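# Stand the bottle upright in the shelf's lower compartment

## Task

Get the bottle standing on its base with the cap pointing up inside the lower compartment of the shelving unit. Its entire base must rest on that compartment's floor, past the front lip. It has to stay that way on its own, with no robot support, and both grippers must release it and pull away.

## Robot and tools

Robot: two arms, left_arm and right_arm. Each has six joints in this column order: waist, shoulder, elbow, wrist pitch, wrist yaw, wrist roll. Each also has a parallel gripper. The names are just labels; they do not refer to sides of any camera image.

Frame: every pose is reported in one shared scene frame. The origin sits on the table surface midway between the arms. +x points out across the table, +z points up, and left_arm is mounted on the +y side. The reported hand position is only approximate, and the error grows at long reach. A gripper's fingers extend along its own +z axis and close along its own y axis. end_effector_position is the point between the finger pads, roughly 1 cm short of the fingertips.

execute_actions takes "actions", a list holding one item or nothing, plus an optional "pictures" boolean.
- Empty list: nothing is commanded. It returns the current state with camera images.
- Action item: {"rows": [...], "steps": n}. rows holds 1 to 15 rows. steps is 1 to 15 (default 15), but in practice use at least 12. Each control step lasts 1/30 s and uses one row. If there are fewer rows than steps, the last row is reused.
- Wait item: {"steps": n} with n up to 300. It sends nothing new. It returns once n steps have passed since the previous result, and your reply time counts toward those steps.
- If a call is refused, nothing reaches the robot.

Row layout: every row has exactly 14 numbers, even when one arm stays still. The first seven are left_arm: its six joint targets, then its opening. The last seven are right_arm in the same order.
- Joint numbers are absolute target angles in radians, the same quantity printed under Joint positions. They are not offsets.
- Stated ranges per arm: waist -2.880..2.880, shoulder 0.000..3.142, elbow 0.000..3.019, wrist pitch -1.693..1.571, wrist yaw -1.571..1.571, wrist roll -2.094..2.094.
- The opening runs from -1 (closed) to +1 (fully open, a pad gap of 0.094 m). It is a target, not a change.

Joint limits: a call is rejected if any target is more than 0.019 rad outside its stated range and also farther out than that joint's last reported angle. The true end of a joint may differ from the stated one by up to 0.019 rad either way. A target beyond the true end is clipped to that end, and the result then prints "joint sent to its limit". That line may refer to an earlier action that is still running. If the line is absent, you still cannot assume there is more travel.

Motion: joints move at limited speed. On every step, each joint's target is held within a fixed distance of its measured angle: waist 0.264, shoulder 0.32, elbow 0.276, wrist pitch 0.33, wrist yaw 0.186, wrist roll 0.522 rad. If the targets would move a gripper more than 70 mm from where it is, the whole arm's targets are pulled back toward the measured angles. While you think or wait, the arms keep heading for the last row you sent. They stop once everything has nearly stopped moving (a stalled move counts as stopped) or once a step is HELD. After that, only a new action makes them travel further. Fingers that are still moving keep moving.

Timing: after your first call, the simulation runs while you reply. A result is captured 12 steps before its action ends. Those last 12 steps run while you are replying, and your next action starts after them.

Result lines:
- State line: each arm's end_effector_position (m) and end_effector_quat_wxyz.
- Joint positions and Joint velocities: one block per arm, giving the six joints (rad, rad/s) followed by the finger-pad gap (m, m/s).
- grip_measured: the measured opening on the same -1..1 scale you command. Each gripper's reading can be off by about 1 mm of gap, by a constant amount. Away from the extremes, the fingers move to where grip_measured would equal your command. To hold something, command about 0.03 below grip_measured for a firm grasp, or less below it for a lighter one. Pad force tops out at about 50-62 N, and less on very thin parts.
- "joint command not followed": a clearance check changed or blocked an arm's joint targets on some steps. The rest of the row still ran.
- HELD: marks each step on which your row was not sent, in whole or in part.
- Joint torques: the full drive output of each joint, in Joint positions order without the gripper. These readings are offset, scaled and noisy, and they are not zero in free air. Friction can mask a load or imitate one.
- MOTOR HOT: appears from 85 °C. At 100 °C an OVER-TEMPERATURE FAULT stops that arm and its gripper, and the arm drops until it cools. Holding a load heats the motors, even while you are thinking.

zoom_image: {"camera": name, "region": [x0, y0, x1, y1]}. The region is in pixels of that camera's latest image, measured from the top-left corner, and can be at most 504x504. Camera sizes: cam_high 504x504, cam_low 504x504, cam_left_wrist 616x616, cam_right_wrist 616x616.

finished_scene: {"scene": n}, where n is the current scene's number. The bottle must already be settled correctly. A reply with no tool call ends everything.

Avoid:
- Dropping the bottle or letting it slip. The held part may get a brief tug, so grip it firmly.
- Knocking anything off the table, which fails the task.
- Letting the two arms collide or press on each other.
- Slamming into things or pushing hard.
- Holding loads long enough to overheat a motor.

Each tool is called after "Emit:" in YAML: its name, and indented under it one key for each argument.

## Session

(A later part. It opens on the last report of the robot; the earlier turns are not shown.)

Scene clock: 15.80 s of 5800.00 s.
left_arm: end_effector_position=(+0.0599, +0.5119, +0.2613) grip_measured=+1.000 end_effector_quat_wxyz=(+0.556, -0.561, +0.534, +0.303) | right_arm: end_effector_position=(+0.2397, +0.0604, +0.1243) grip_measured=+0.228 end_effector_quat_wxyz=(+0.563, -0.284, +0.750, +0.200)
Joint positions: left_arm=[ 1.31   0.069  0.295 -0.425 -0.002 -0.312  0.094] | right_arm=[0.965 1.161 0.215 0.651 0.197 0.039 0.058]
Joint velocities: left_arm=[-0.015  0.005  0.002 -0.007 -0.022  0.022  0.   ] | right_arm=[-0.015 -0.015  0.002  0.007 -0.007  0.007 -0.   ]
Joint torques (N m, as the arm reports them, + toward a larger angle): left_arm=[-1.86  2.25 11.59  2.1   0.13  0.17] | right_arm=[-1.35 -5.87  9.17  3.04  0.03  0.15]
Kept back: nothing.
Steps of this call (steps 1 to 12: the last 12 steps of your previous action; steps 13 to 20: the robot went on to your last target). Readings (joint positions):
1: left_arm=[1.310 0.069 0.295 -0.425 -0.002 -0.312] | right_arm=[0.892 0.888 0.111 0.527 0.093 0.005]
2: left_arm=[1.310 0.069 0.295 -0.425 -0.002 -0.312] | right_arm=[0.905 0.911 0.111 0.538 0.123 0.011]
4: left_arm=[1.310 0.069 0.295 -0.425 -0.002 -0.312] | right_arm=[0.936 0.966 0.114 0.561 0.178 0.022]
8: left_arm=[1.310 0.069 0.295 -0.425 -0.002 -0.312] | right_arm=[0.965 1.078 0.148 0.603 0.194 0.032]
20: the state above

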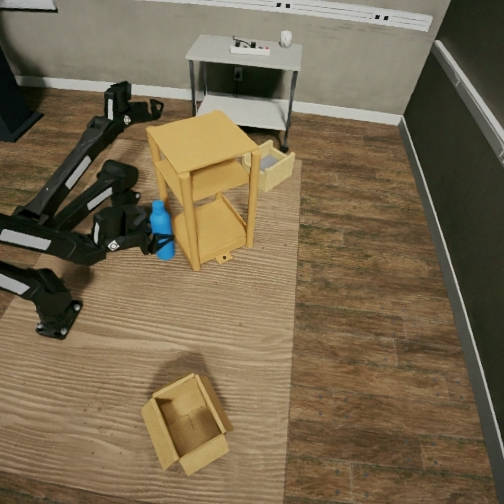

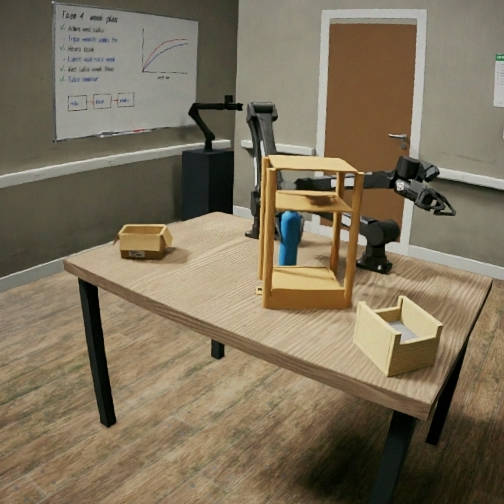

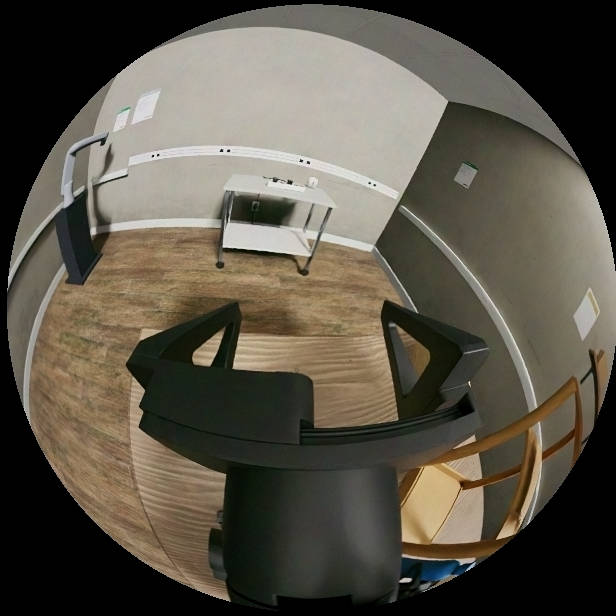

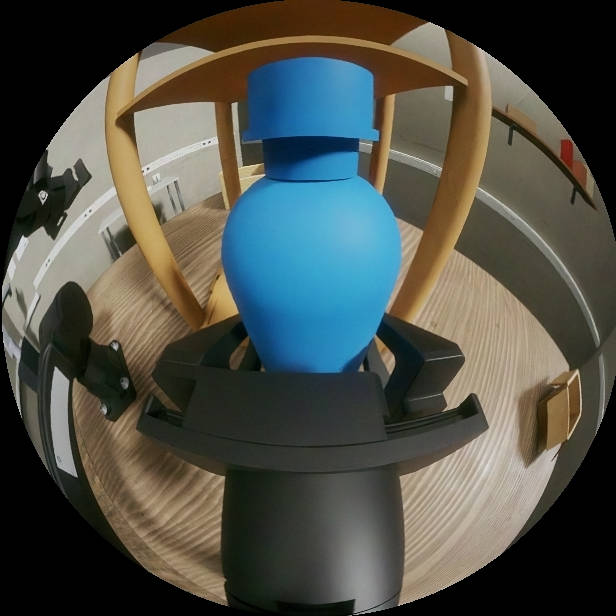

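Emit:
execute_actions:
  actions:
    - {"rows":[[1.3,0.07,0.3,-0.42,0,-0.3,1,0.97,1.14,0.27,0.695,0.2,0.055,0.18],[1.3,0.07,0.3,-0.42,0,-0.3,1,0.97,1.14,0.28,0.705,0.2,0.055,0.18],[1.3,0.07,0.3,-0.42,0,-0.3,1,0.97,1.14,0.29,0.71,0.2,0.055,0.18],[1.3,0.07,0.3,-0.42,0,-0.3,1,0.97,1.145,0.3,0.71,0.2,0.055,0.18],[1.3,0.07,0.3,-0.42,0,-0.3,1,0.97,1.155,0.31,0.71,0.2,0.055,0.18],[1.3,0.07,0.3,-0.42,0,-0.3,1,0.97,1.17,0.322,0.713,0.2,0.055,0.18],[1.3,0.07,0.3,-0.42,0,-0.3,1,0.97,1.185,0.334,0.716,0.2,0.055,0.18],[1.3,0.07,0.3,-0.42,0,-0.3,1,0.97,1.2,0.346,0.72,0.2,0.055,0.18],[1.3,0.07,0.3,-0.42,0,-0.3,1,0.97,1.217,0.358,0.723,0.2,0.055,0.18],[1.3,0.07,0.3,-0.42,0,-0.3,1,0.97,1.234,0.37,0.726,0.2,0.055,0.18],[1.3,0.07,0.3,-0.42,0,-0.3,1,0.97,1.251,0.382,0.73,0.2,0.055,0.18],[1.3,0.07,0.3,-0.42,0,-0.3,1,0.97,1.268,0.393,0.733,0.2,0.055,0.18],[1.3,0.07,0.3,-0.42,0,-0.3,1,0.97,1.285,0.403,0.736,0.2,0.055,0.18],[1.3,0.07,0.3,-0.42,0,-0.3,1,0.97,1.3,0.41,0.738,0.2,0.055,0.18],[1.3,0.07,0.3,-0.42,0,-0.3,1,0.97,1.31,0.414,0.74,0.2,0.055,0.18]]}

Emit:
execute_actions:
  actions:
    - {"steps":20}
  pictures: true

Scene clock: 17.63 s of 5800.00 s.
left_arm: end_effector_position=(+0.0599, +0.5119, +0.2613) grip_measured=+1.000 end_effector_quat_wxyz=(+0.556, -0.561, +0.534, +0.303) | right_arm: end_effector_position=(+0.2405, +0.0615, +0.1277) grip_measured=+0.228 end_effector_quat_wxyz=(+0.567, -0.281, +0.747, +0.204)
Joint positions: left_arm=[ 1.31   0.069  0.295 -0.425 -0.002 -0.312  0.094] | right_arm=[0.965 1.161 0.216 0.663 0.197 0.042 0.058]
Joint velocities: left_arm=[-0.005 -0.005 -0.002  0.012 -0.037  0.022  0.   ] | right_arm=[-0.005 -0.015  0.071  0.139 -0.007  0.037 -0.001]
Joint torques (N m, as the arm reports them, + toward a larger angle): left_arm=[-1.46  2.39 11.36  2.    0.09  0.18] | right_arm=[-1.38 -6.82 11.48  3.31  0.01  0.15]
Steps of this call (steps 1 to 15: the robot went on to your last target; steps 16 to 52: nothing new was sent; steps 53 to 55: the first 3 steps of this action). Readings (joint positions):
53: left_arm=[1.310 0.069 0.295 -0.425 -0.002 -0.312] | right_arm=[0.965 1.161 0.215 0.653 0.197 0.040]
54: left_arm=[1.310 0.069 0.295 -0.425 -0.002 -0.312] | right_arm=[0.965 1.161 0.215 0.657 0.197 0.041]
55: the state above

Scene clock: 18.30 s of 5800.00 s.
left_arm: end_effector_position=(+0.0599, +0.5119, +0.2613) grip_measured=+1.000 end_effector_quat_wxyz=(+0.556, -0.561, +0.534, +0.303) | right_arm: end_effector_position=(+0.2785, +0.1101, +0.1463) grip_measured=+0.228 end_effector_quat_wxyz=(+0.582, -0.273, +0.736, +0.214)
Joint positions: left_arm=[ 1.31   0.069  0.295 -0.425 -0.002 -0.312  0.094] | right_arm=[0.965 1.32  0.371 0.711 0.197 0.044 0.058]
Joint velocities: left_arm=[ 0.005 -0.005 -0.017  0.012 -0.022 -0.051  0.   ] | right_arm=[ 0.005 -0.024 -0.002 -0.017 -0.022  0.066 -0.   ]
Joint torques (N m, as the arm reports them, + toward a larger angle): left_arm=[-2.12  2.32 11.41  2.02  0.12  0.2 ] | right_arm=[-1.38 -8.5   9.34  3.04  0.    0.15]
Kept back: nothing.
Steps of this call (steps 1 to 12: the last 12 steps of your previous action; steps 13 to 20: the robot went on to your last target). Readings (joint positions):
1: left_arm=[1.310 0.069 0.295 -0.425 -0.002 -0.312] | right_arm=[0.965 1.161 0.220 0.667 0.197 0.042]
2: left_arm=[1.310 0.069 0.295 -0.425 -0.002 -0.312] | right_arm=[0.965 1.161 0.227 0.669 0.197 0.043]
4: left_arm=[1.310 0.069 0.295 -0.425 -0.002 -0.312] | right_arm=[0.965 1.165 0.246 0.674 0.197 0.043]
8: left_arm=[1.310 0.069 0.295 -0.425 -0.002 -0.312] | right_arm=[0.965 1.213 0.307 0.693 0.197 0.044]
20: the state above

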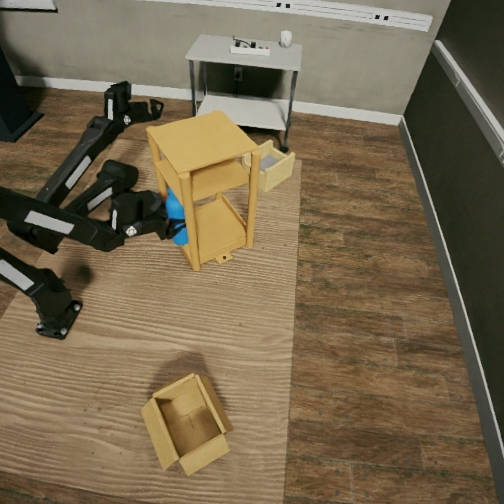

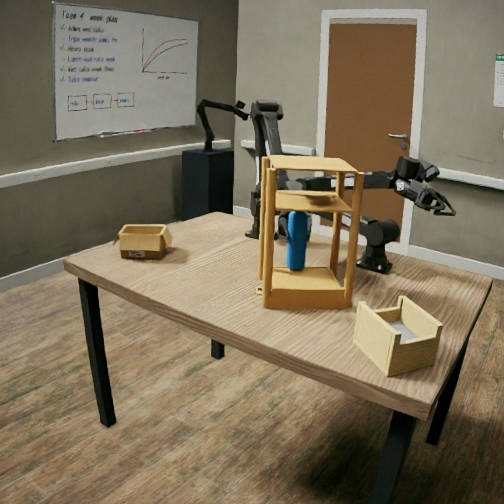

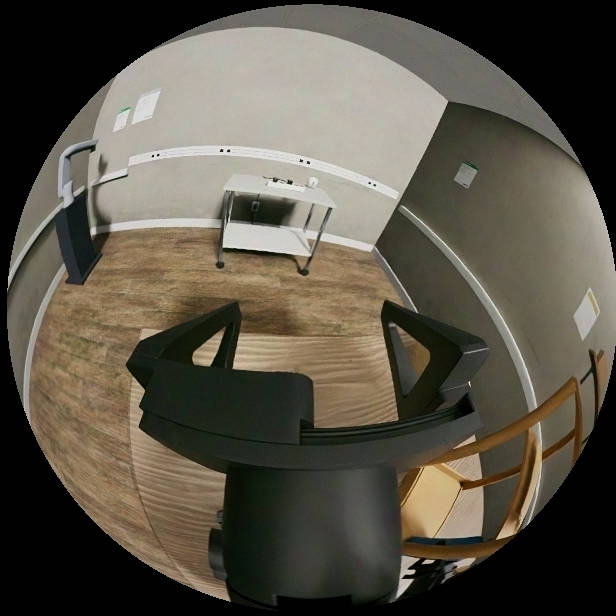

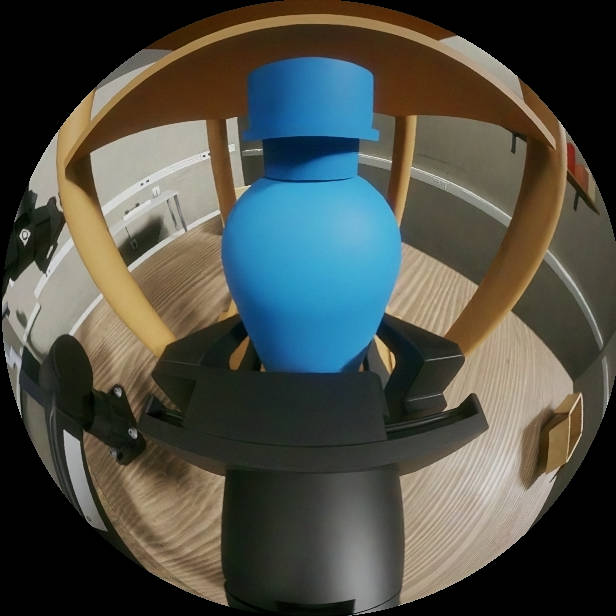

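Emit:
execute_actions:
  actions:
    - {"rows":[[1.3,0.07,0.3,-0.42,0,-0.3,1,0.962,1.322,0.423,0.744,0.2,0.055,0.18],[1.3,0.07,0.3,-0.42,0,-0.3,1,0.96,1.334,0.432,0.748,0.2,0.055,0.18],[1.3,0.07,0.3,-0.42,0,-0.3,1,0.958,1.347,0.441,0.752,0.2,0.055,0.18],[1.3,0.07,0.3,-0.42,0,-0.3,1,0.956,1.36,0.45,0.756,0.2,0.055,0.18],[1.3,0.07,0.3,-0.42,0,-0.3,1,0.954,1.373,0.459,0.76,0.2,0.055,0.18],[1.3,0.07,0.3,-0.42,0,-0.3,1,0.952,1.386,0.468,0.764,0.2,0.055,0.18],[1.3,0.07,0.3,-0.42,0,-0.3,1,0.95,1.399,0.477,0.768,0.2,0.055,0.18],[1.3,0.07,0.3,-0.42,0,-0.3,1,0.948,1.412,0.486,0.772,0.2,0.055,0.18],[1.3,0.07,0.3,-0.42,0,-0.3,1,0.946,1.425,0.495,0.776,0.2,0.055,0.18],[1.3,0.07,0.3,-0.42,0,-0.3,1,0.945,1.438,0.504,0.78,0.2,0.055,0.18],[1.3,0.07,0.3,-0.42,0,-0.3,1,0.945,1.45,0.512,0.784,0.2,0.055,0.18],[1.3,0.07,0.3,-0.42,0,-0.3,1,0.945,1.462,0.52,0.788,0.2,0.055,0.18],[1.3,0.07,0.3,-0.42,0,-0.3,1,0.945,1.472,0.526,0.791,0.2,0.055,0.18],[1.3,0.07,0.3,-0.42,0,-0.3,1,0.945,1.48,0.53,0.794,0.2,0.055,0.18],[1.3,0.07,0.3,-0.42,0,-0.3,1,0.945,1.485,0.532,0.795,0.2,0.055,0.18]]}

Emit:
execute_actions:
  actions:
    - {"steps":20}
  pictures: true

Emit:
zoom_image:
  camera: "cam_high"
  region: [100, 150, 280, 290]

Scene clock: 19.47 s of 5800.00 s.
left_arm: end_effector_position=(+0.0599, +0.5119, +0.2613) grip_measured=+1.000 end_effector_quat_wxyz=(+0.556, -0.561, +0.534, +0.303) | right_arm: end_effector_position=(+0.2792, +0.1109, +0.1461) grip_measured=+0.228 end_effector_quat_wxyz=(+0.582, -0.272, +0.736, +0.214)
Joint positions: left_arm=[ 1.31   0.069  0.295 -0.425 -0.002 -0.312  0.094] | right_arm=[0.965 1.324 0.373 0.714 0.197 0.044 0.058]
Joint velocities: left_arm=[-0.015  0.005 -0.022 -0.002  0.007 -0.051  0.   ] | right_arm=[ 0.005  0.151  0.066  0.09   0.022 -0.037  0.   ]
Joint torques (N m, as the arm reports them, + toward a larger angle): left_arm=[-1.91  2.32 11.51  1.96  0.1   0.13] | right_arm=[-2.27 -6.35 10.94  3.18  0.01  0.15]
Steps of this call (steps 1 to 15: the robot went on to your last target; steps 16 to 32: nothing new was sent; steps 33 to 35: the first 3 steps of this action). Readings (joint positions):
33: left_arm=[1.310 0.069 0.295 -0.425 -0.002 -0.312] | right_arm=[0.965 1.320 0.371 0.711 0.197 0.044]
34: left_arm=[1.310 0.069 0.295 -0.425 -0.002 -0.312] | right_arm=[0.965 1.321 0.371 0.712 0.197 0.044]
35: the state above

Scene clock: 20.13 s of 5800.00 s.
left_arm: end_effector_position=(+0.0599, +0.5119, +0.2613) grip_measured=+1.000 end_effector_quat_wxyz=(+0.556, -0.561, +0.534, +0.303) | right_arm: end_effector_position=(+0.3130, +0.1448, +0.1379) grip_measured=+0.228 end_effector_quat_wxyz=(+0.586, -0.267, +0.735, +0.212)
Joint positions: left_arm=[ 1.31   0.069  0.295 -0.425 -0.002 -0.312  0.094] | right_arm=[0.953 1.484 0.489 0.766 0.198 0.044 0.058]
Joint velocities: left_arm=[-0.005 -0.005  0.012  0.017 -0.037 -0.022  0.   ] | right_arm=[-0.005 -0.015  0.007 -0.012  0.037 -0.037 -0.   ]
Joint torques (N m, as the arm reports them, + toward a larger angle): left_arm=[-2.15  2.64 11.48  1.93  0.12  0.2 ] | right_arm=[-2.38 -9.89  8.96  3.05 -0.04  0.15]
Kept back: nothing.
Steps of this call (steps 1 to 12: the last 12 steps of your previous action; steps 13 to 20: the robot went on to your last target). Readings (joint positions):
1: left_arm=[1.310 0.069 0.295 -0.425 -0.002 -0.312] | right_arm=[0.965 1.331 0.377 0.717 0.197 0.044]
2: left_arm=[1.310 0.069 0.295 -0.425 -0.002 -0.312] | right_arm=[0.965 1.342 0.383 0.721 0.197 0.044]
4: left_arm=[1.310 0.069 0.295 -0.425 -0.002 -0.312] | right_arm=[0.964 1.369 0.402 0.728 0.197 0.044]
8: left_arm=[1.310 0.069 0.295 -0.425 -0.002 -0.312] | right_arm=[0.957 1.429 0.445 0.743 0.197 0.044]
20: the state above

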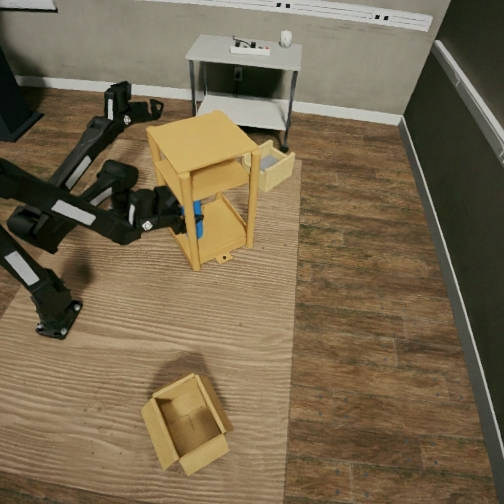

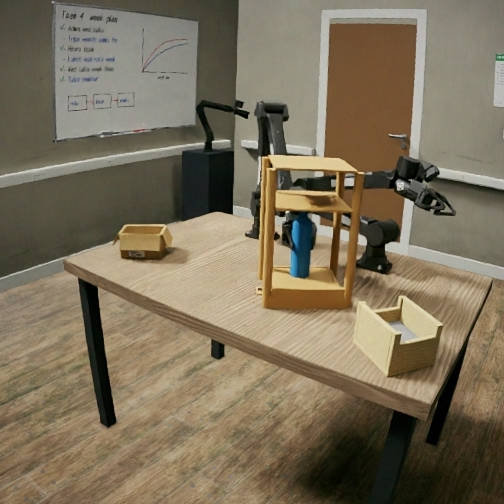

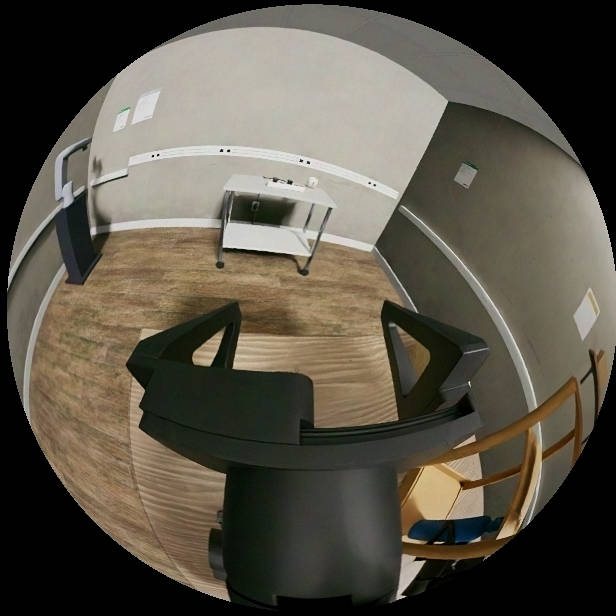

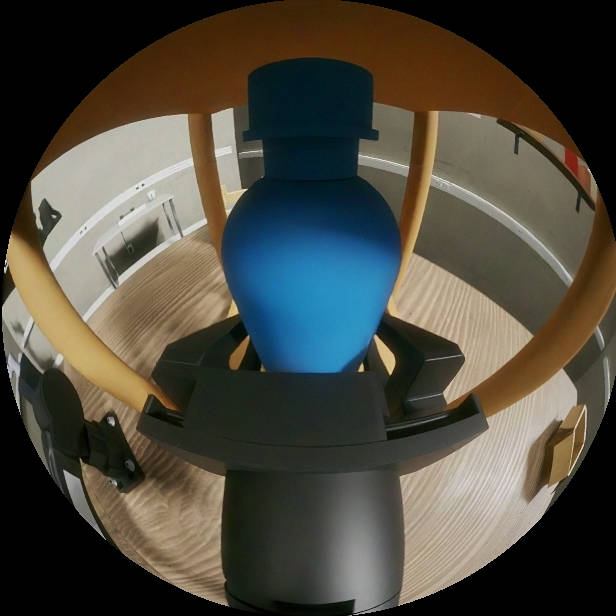

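Region (100, 150, 280, 290) of cam_high's 504x504 image, scaled by 2.800, with more detail than that image has.

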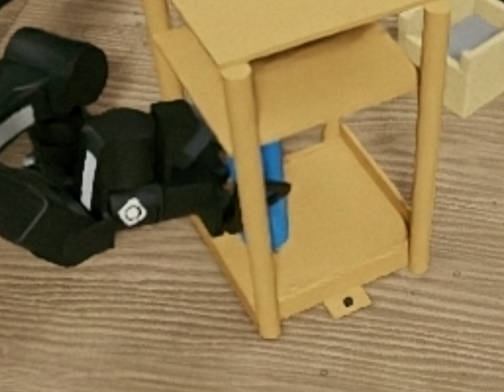

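Emit:
execute_actions:
  actions:
    - {"rows":[[1.3,0.07,0.3,-0.42,0,-0.3,1,0.945,1.49,0.53,0.798,0.2,0.055,0.18],[1.3,0.07,0.3,-0.42,0,-0.3,1,0.945,1.496,0.53,0.802,0.2,0.055,0.18],[1.3,0.07,0.3,-0.42,0,-0.3,1,0.945,1.502,0.53,0.806,0.2,0.055,0.18],[1.3,0.07,0.3,-0.42,0,-0.3,1,0.945,1.508,0.53,0.81,0.2,0.055,0.18],[1.3,0.07,0.3,-0.42,0,-0.3,1,0.945,1.514,0.53,0.814,0.2,0.055,0.18]],"steps":12}

Emit:
execute_actions:
  actions:
    - {"steps":16}

Scene clock: 21.67 s of 5800.00 s.
left_arm: end_effector_position=(+0.0599, +0.5119, +0.2613) grip_measured=+1.000 end_effector_quat_wxyz=(+0.556, -0.561, +0.534, +0.303) | right_arm: end_effector_position=(+0.3130, +0.1448, +0.1379) grip_measured=+0.228 end_effector_quat_wxyz=(+0.586, -0.267, +0.735, +0.212)
Joint positions: left_arm=[ 1.31   0.069  0.295 -0.425 -0.002 -0.312  0.094] | right_arm=[0.953 1.484 0.489 0.766 0.198 0.044 0.058]
Joint velocities: left_arm=[-0.015 -0.005 -0.022 -0.007 -0.022  0.007  0.   ] | right_arm=[ 0.005  0.024 -0.012  0.017 -0.037  0.007 -0.   ]
Joint torques (N m, as the arm reports them, + toward a larger angle): left_arm=[-2.45  1.68 11.42  2.06  0.12  0.22] | right_arm=[-2.38 -9.95  9.    3.07 -0.04  0.15]
Kept back: the last 12 steps of this action.
Steps of this call (steps 1 to 15: the robot went on to your last target; steps 16 to 46: nothing new was sent). Readings (joint positions):
1: left_arm=[1.310 0.069 0.295 -0.425 -0.002 -0.312] | right_arm=[0.953 1.484 0.489 0.766 0.198 0.044]
2: left_arm=[1.310 0.069 0.295 -0.425 -0.002 -0.312] | right_arm=[0.953 1.484 0.489 0.766 0.198 0.044]
4: left_arm=[1.310 0.069 0.295 -0.425 -0.002 -0.312] | right_arm=[0.953 1.484 0.489 0.766 0.198 0.044]
8: left_arm=[1.310 0.069 0.295 -0.425 -0.002 -0.312] | right_arm=[0.953 1.484 0.489 0.766 0.198 0.044]
46: the state above

Scene clock: 22.20 s of 5800.00 s.
left_arm: end_effector_position=(+0.0599, +0.5119, +0.2613) grip_measured=+1.000 end_effector_quat_wxyz=(+0.556, -0.561, +0.534, +0.303) | right_arm: end_effector_position=(+0.3140, +0.1460, +0.1380) grip_measured=+0.228 end_effector_quat_wxyz=(+0.591, -0.264, +0.731, +0.214)
Joint positions: left_arm=[ 1.31   0.069  0.295 -0.425 -0.002 -0.312  0.094] | right_arm=[0.953 1.498 0.489 0.794 0.199 0.044 0.058]
Joint velocities: left_arm=[-0.015  0.005  0.007 -0.007  0.007 -0.066  0.   ] | right_arm=[ 0.015 -0.015 -0.007  0.007 -0.037  0.022  0.001]
Joint torques (N m, as the arm reports them, + toward a larger angle): left_arm=[-2.11  2.11 11.49  2.25  0.09  0.14] | right_arm=[-2.39 -8.7   8.78  2.73 -0.06  0.15]
Kept back: nothing.
Steps of this call (steps 1 to 12: the last 12 steps of your previous action; steps 13 to 16: the robot went on to your last target). Readings (joint positions):
1: left_arm=[1.310 0.069 0.295 -0.425 -0.002 -0.312] | right_arm=[0.953 1.484 0.489 0.766 0.198 0.044]
2: left_arm=[1.310 0.069 0.295 -0.425 -0.002 -0.312] | right_arm=[0.953 1.485 0.489 0.768 0.198 0.044]
4: left_arm=[1.310 0.069 0.295 -0.425 -0.002 -0.312] | right_arm=[0.953 1.489 0.489 0.775 0.198 0.044]
8: left_arm=[1.310 0.069 0.295 -0.425 -0.002 -0.312] | right_arm=[0.953 1.497 0.489 0.793 0.199 0.044]
16: the state above

Emit:
execute_actions:
  actions:
    - {"rows":[[1.3,0.07,0.3,-0.42,0,-0.3,1,0.95,1.485,0.5,0.78,0.2,0.055,0.18],[1.3,0.07,0.3,-0.42,0,-0.3,1,0.95,1.48,0.5,0.77,0.2,0.055,0.2],[1.3,0.07,0.3,-0.42,0,-0.3,1,0.95,1.48,0.5,0.77,0.2,0.055,0.24],[1.3,0.07,0.3,-0.42,0,-0.3,1,0.95,1.48,0.5,0.77,0.2,0.055,0.3],[1.3,0.07,0.3,-0.42,0,-0.3,1,0.95,1.48,0.5,0.77,0.2,0.055,0.4],[1.3,0.07,0.3,-0.42,0,-0.3,1,0.95,1.48,0.5,0.77,0.2,0.055,0.52],[1.3,0.07,0.3,-0.42,0,-0.3,1,0.95,1.48,0.5,0.77,0.2,0.055,0.65],[1.3,0.07,0.3,-0.42,0,-0.3,1,0.955,1.47,0.49,0.77,0.2,0.055,0.65],[1.3,0.07,0.3,-0.42,0,-0.3,1,0.96,1.455,0.478,0.765,0.2,0.055,0.65],[1.3,0.07,0.3,-0.42,0,-0.3,1,0.965,1.435,0.463,0.757,0.2,0.055,0.65],[1.3,0.07,0.3,-0.42,0,-0.3,1,0.97,1.41,0.445,0.748,0.2,0.055,0.65],[1.3,0.07,0.3,-0.42,0,-0.3,1,0.975,1.385,0.427,0.74,0.2,0.055,0.65],[1.3,0.07,0.3,-0.42,0,-0.3,1,0.98,1.36,0.409,0.732,0.2,0.055,0.65],[1.3,0.07,0.3,-0.42,0,-0.3,1,0.985,1.335,0.391,0.724,0.2,0.055,0.65],[1.3,0.07,0.3,-0.42,0,-0.3,1,0.99,1.31,0.373,0.716,0.2,0.055,0.65]]}

Emit:
execute_actions:
  actions:
    - {"rows":[[1.3,0.07,0.3,-0.42,0,-0.3,1,0.995,1.28,0.35,0.71,0.2,0.055,0.65],[1.3,0.07,0.3,-0.42,0,-0.3,1,1.0,1.24,0.32,0.7,0.2,0.055,0.65],[1.3,0.07,0.3,-0.42,0,-0.3,1,1.0,1.2,0.29,0.69,0.2,0.055,0.65],[1.3,0.07,0.3,-0.42,0,-0.3,1,1.0,1.15,0.26,0.67,0.2,0.055,0.65],[1.3,0.07,0.3,-0.42,0,-0.3,1,1.0,1.1,0.23,0.64,0.2,0.055,0.65],[1.3,0.07,0.3,-0.42,0,-0.3,1,1.0,1.04,0.2,0.61,0.2,0.055,0.65],[1.3,0.07,0.3,-0.42,0,-0.3,1,1.0,0.98,0.17,0.58,0.2,0.055,0.65],[1.3,0.07,0.3,-0.42,0,-0.3,1,1.0,0.92,0.14,0.55,0.2,0.055,0.65],[1.3,0.07,0.3,-0.42,0,-0.3,1,1.0,0.86,0.11,0.52,0.2,0.055,0.65]],"steps":12}

Emit:
execute_actions:
  actions:
    - {"steps":16}
  pictures: true

Scene clock: 23.97 s of 5800.00 s.
left_arm: end_effector_position=(+0.0599, +0.5119, +0.2613) grip_measured=+1.000 end_effector_quat_wxyz=(+0.556, -0.561, +0.534, +0.303) | right_arm: end_effector_position=(+0.3137, +0.1456, +0.1377) grip_measured=+0.240 end_effector_quat_wxyz=(+0.589, -0.265, +0.733, +0.213)
Joint positions: left_arm=[ 1.31   0.069  0.295 -0.425 -0.002 -0.312  0.094] | right_arm=[0.953 1.494 0.489 0.785 0.199 0.045 0.058]
Joint velocities: left_arm=[ 0.005  0.005 -0.007  0.002 -0.007  0.051  0.   ] | right_arm=[-0.005 -0.044  0.017 -0.125 -0.022 -0.051  0.011]
Joint torques (N m, as the arm reports them, + toward a larger angle): left_arm=[-1.5   2.4  11.34  2.05  0.07  0.19] | right_arm=[ -2.06 -11.06   6.46   1.74  -0.06   0.15]
Steps of this call (steps 1 to 15: the robot went on to your last target; steps 16 to 50: nothing new was sent; steps 51 to 53: the first 3 steps of this action). Readings (joint positions):
51: left_arm=[1.310 0.069 0.295 -0.425 -0.002 -0.312] | right_arm=[0.953 1.497 0.489 0.793 0.199 0.044]
52: left_arm=[1.310 0.069 0.295 -0.425 -0.002 -0.312] | right_arm=[0.953 1.496 0.489 0.789 0.199 0.044]
53: the state above

Scene clock: 24.37 s of 5800.00 s.
left_arm: end_effector_position=(+0.0599, +0.5119, +0.2613) grip_measured=+1.000 end_effector_quat_wxyz=(+0.556, -0.561, +0.534, +0.303) | right_arm: end_effector_position=(+0.2887, +0.1260, +0.1518) grip_measured=+0.647 end_effector_quat_wxyz=(+0.590, -0.269, +0.729, +0.219)
Joint positions: left_arm=[ 1.31   0.069  0.295 -0.425 -0.002 -0.312  0.094] | right_arm=[0.969 1.369 0.415 0.74  0.199 0.045 0.077]
Joint velocities: left_arm=[ 0.005 -0.015 -0.002  0.012 -0.022  0.022  0.   ] | right_arm=[ 0.161 -0.864 -0.53  -0.222 -0.066 -0.066 -0.   ]
Joint torques (N m, as the arm reports them, + toward a larger angle): left_arm=[-1.91  2.8  11.44  2.03  0.1   0.15] | right_arm=[-0.95 -8.99  5.29  1.59 -0.07  0.15]
Kept back: the last 12 steps of this action.
Steps of this call (steps 1 to 12: the last 12 steps of your previous action). Readings (joint positions):
1: left_arm=[1.310 0.069 0.295 -0.425 -0.002 -0.312] | right_arm=[0.953 1.492 0.489 0.782 0.199 0.045]
2: left_arm=[1.310 0.069 0.295 -0.425 -0.002 -0.312] | right_arm=[0.953 1.491 0.489 0.780 0.199 0.045]
4: left_arm=[1.310 0.069 0.295 -0.425 -0.002 -0.312] | right_arm=[0.953 1.489 0.489 0.780 0.199 0.045]
8: left_arm=[1.310 0.069 0.295 -0.425 -0.002 -0.312] | right_arm=[0.954 1.466 0.480 0.769 0.199 0.045]
12: the state above

Scene clock: 24.90 s of 5800.00 s.
left_arm: end_effector_position=(+0.0599, +0.5119, +0.2613) grip_measured=+1.000 end_effector_quat_wxyz=(+0.556, -0.561, +0.534, +0.303) | right_arm: end_effector_position=(+0.2032, +0.0292, +0.1517) grip_measured=+0.647 end_effector_quat_wxyz=(+0.589, -0.277, +0.724, +0.228)
Joint positions: left_arm=[ 1.31   0.069  0.295 -0.425 -0.002 -0.312  0.094] | right_arm=[0.994 0.844 0.106 0.532 0.199 0.045 0.077]
Joint velocities: left_arm=[-0.015 -0.005 -0.007 -0.012  0.095 -0.022  0.   ] | right_arm=[-0.015  0.142  0.012 -0.037  0.007  0.022  0.001]
Joint torques (N m, as the arm reports them, + toward a larger angle): left_arm=[-0.85  1.96 11.58  2.1   0.14  0.23] | right_arm=[-1.27 -0.78  7.67  1.68 -0.07  0.15]
Kept back: nothing.
Steps of this call (steps 1 to 12: the last 12 steps of your previous action; steps 13 to 16: the robot went on to your last target). Readings (joint positions):
1: left_arm=[1.310 0.069 0.295 -0.425 -0.002 -0.312] | right_arm=[0.975 1.339 0.395 0.733 0.199 0.045]
2: left_arm=[1.310 0.069 0.295 -0.425 -0.002 -0.312] | right_arm=[0.981 1.308 0.373 0.726 0.199 0.045]
4: left_arm=[1.310 0.069 0.295 -0.425 -0.002 -0.312] | right_arm=[0.991 1.236 0.324 0.708 0.199 0.045]
8: left_arm=[1.310 0.069 0.295 -0.425 -0.002 -0.312] | right_arm=[0.994 1.034 0.203 0.617 0.199 0.045]
16: the state above

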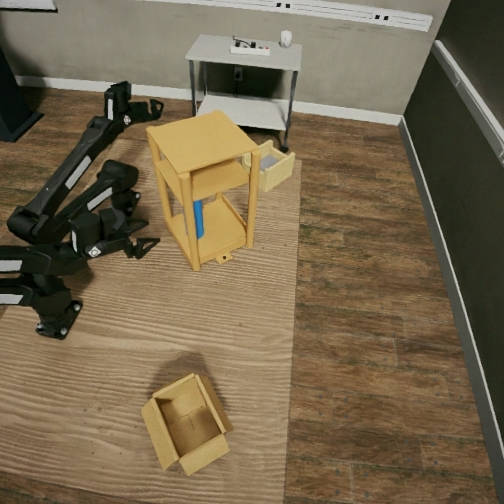

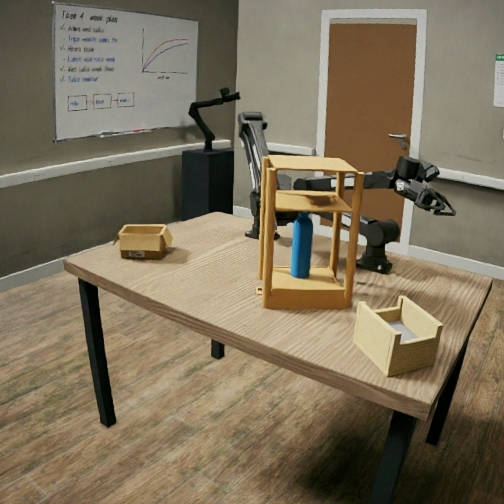

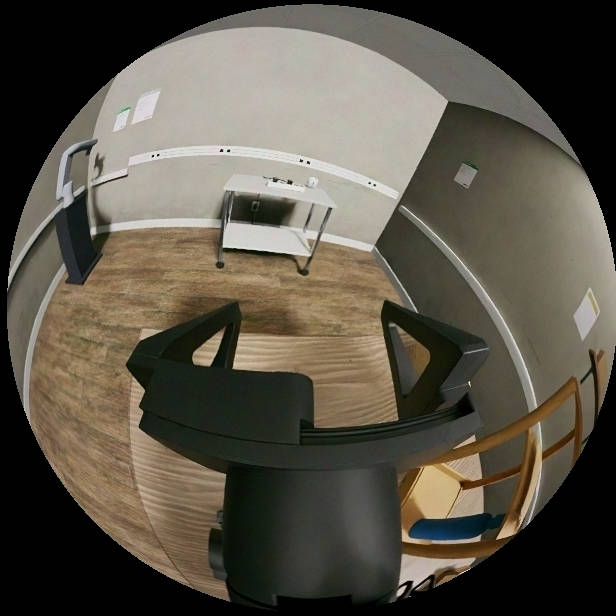

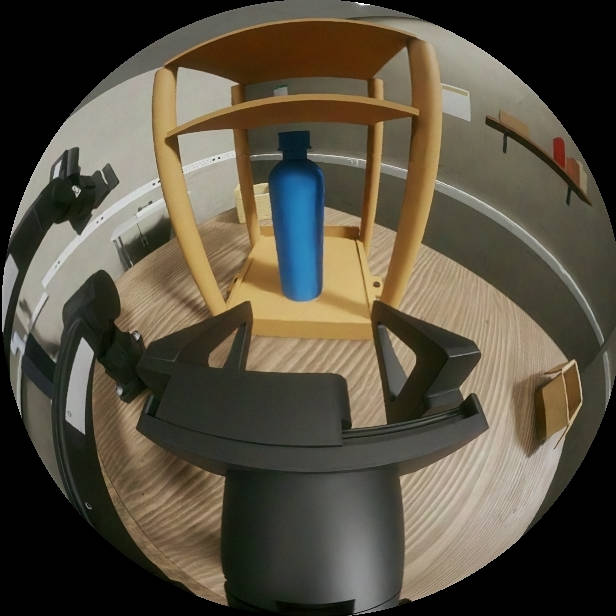

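Emit:
finished_scene:
  scene: 2

The scene is finished: the task was done.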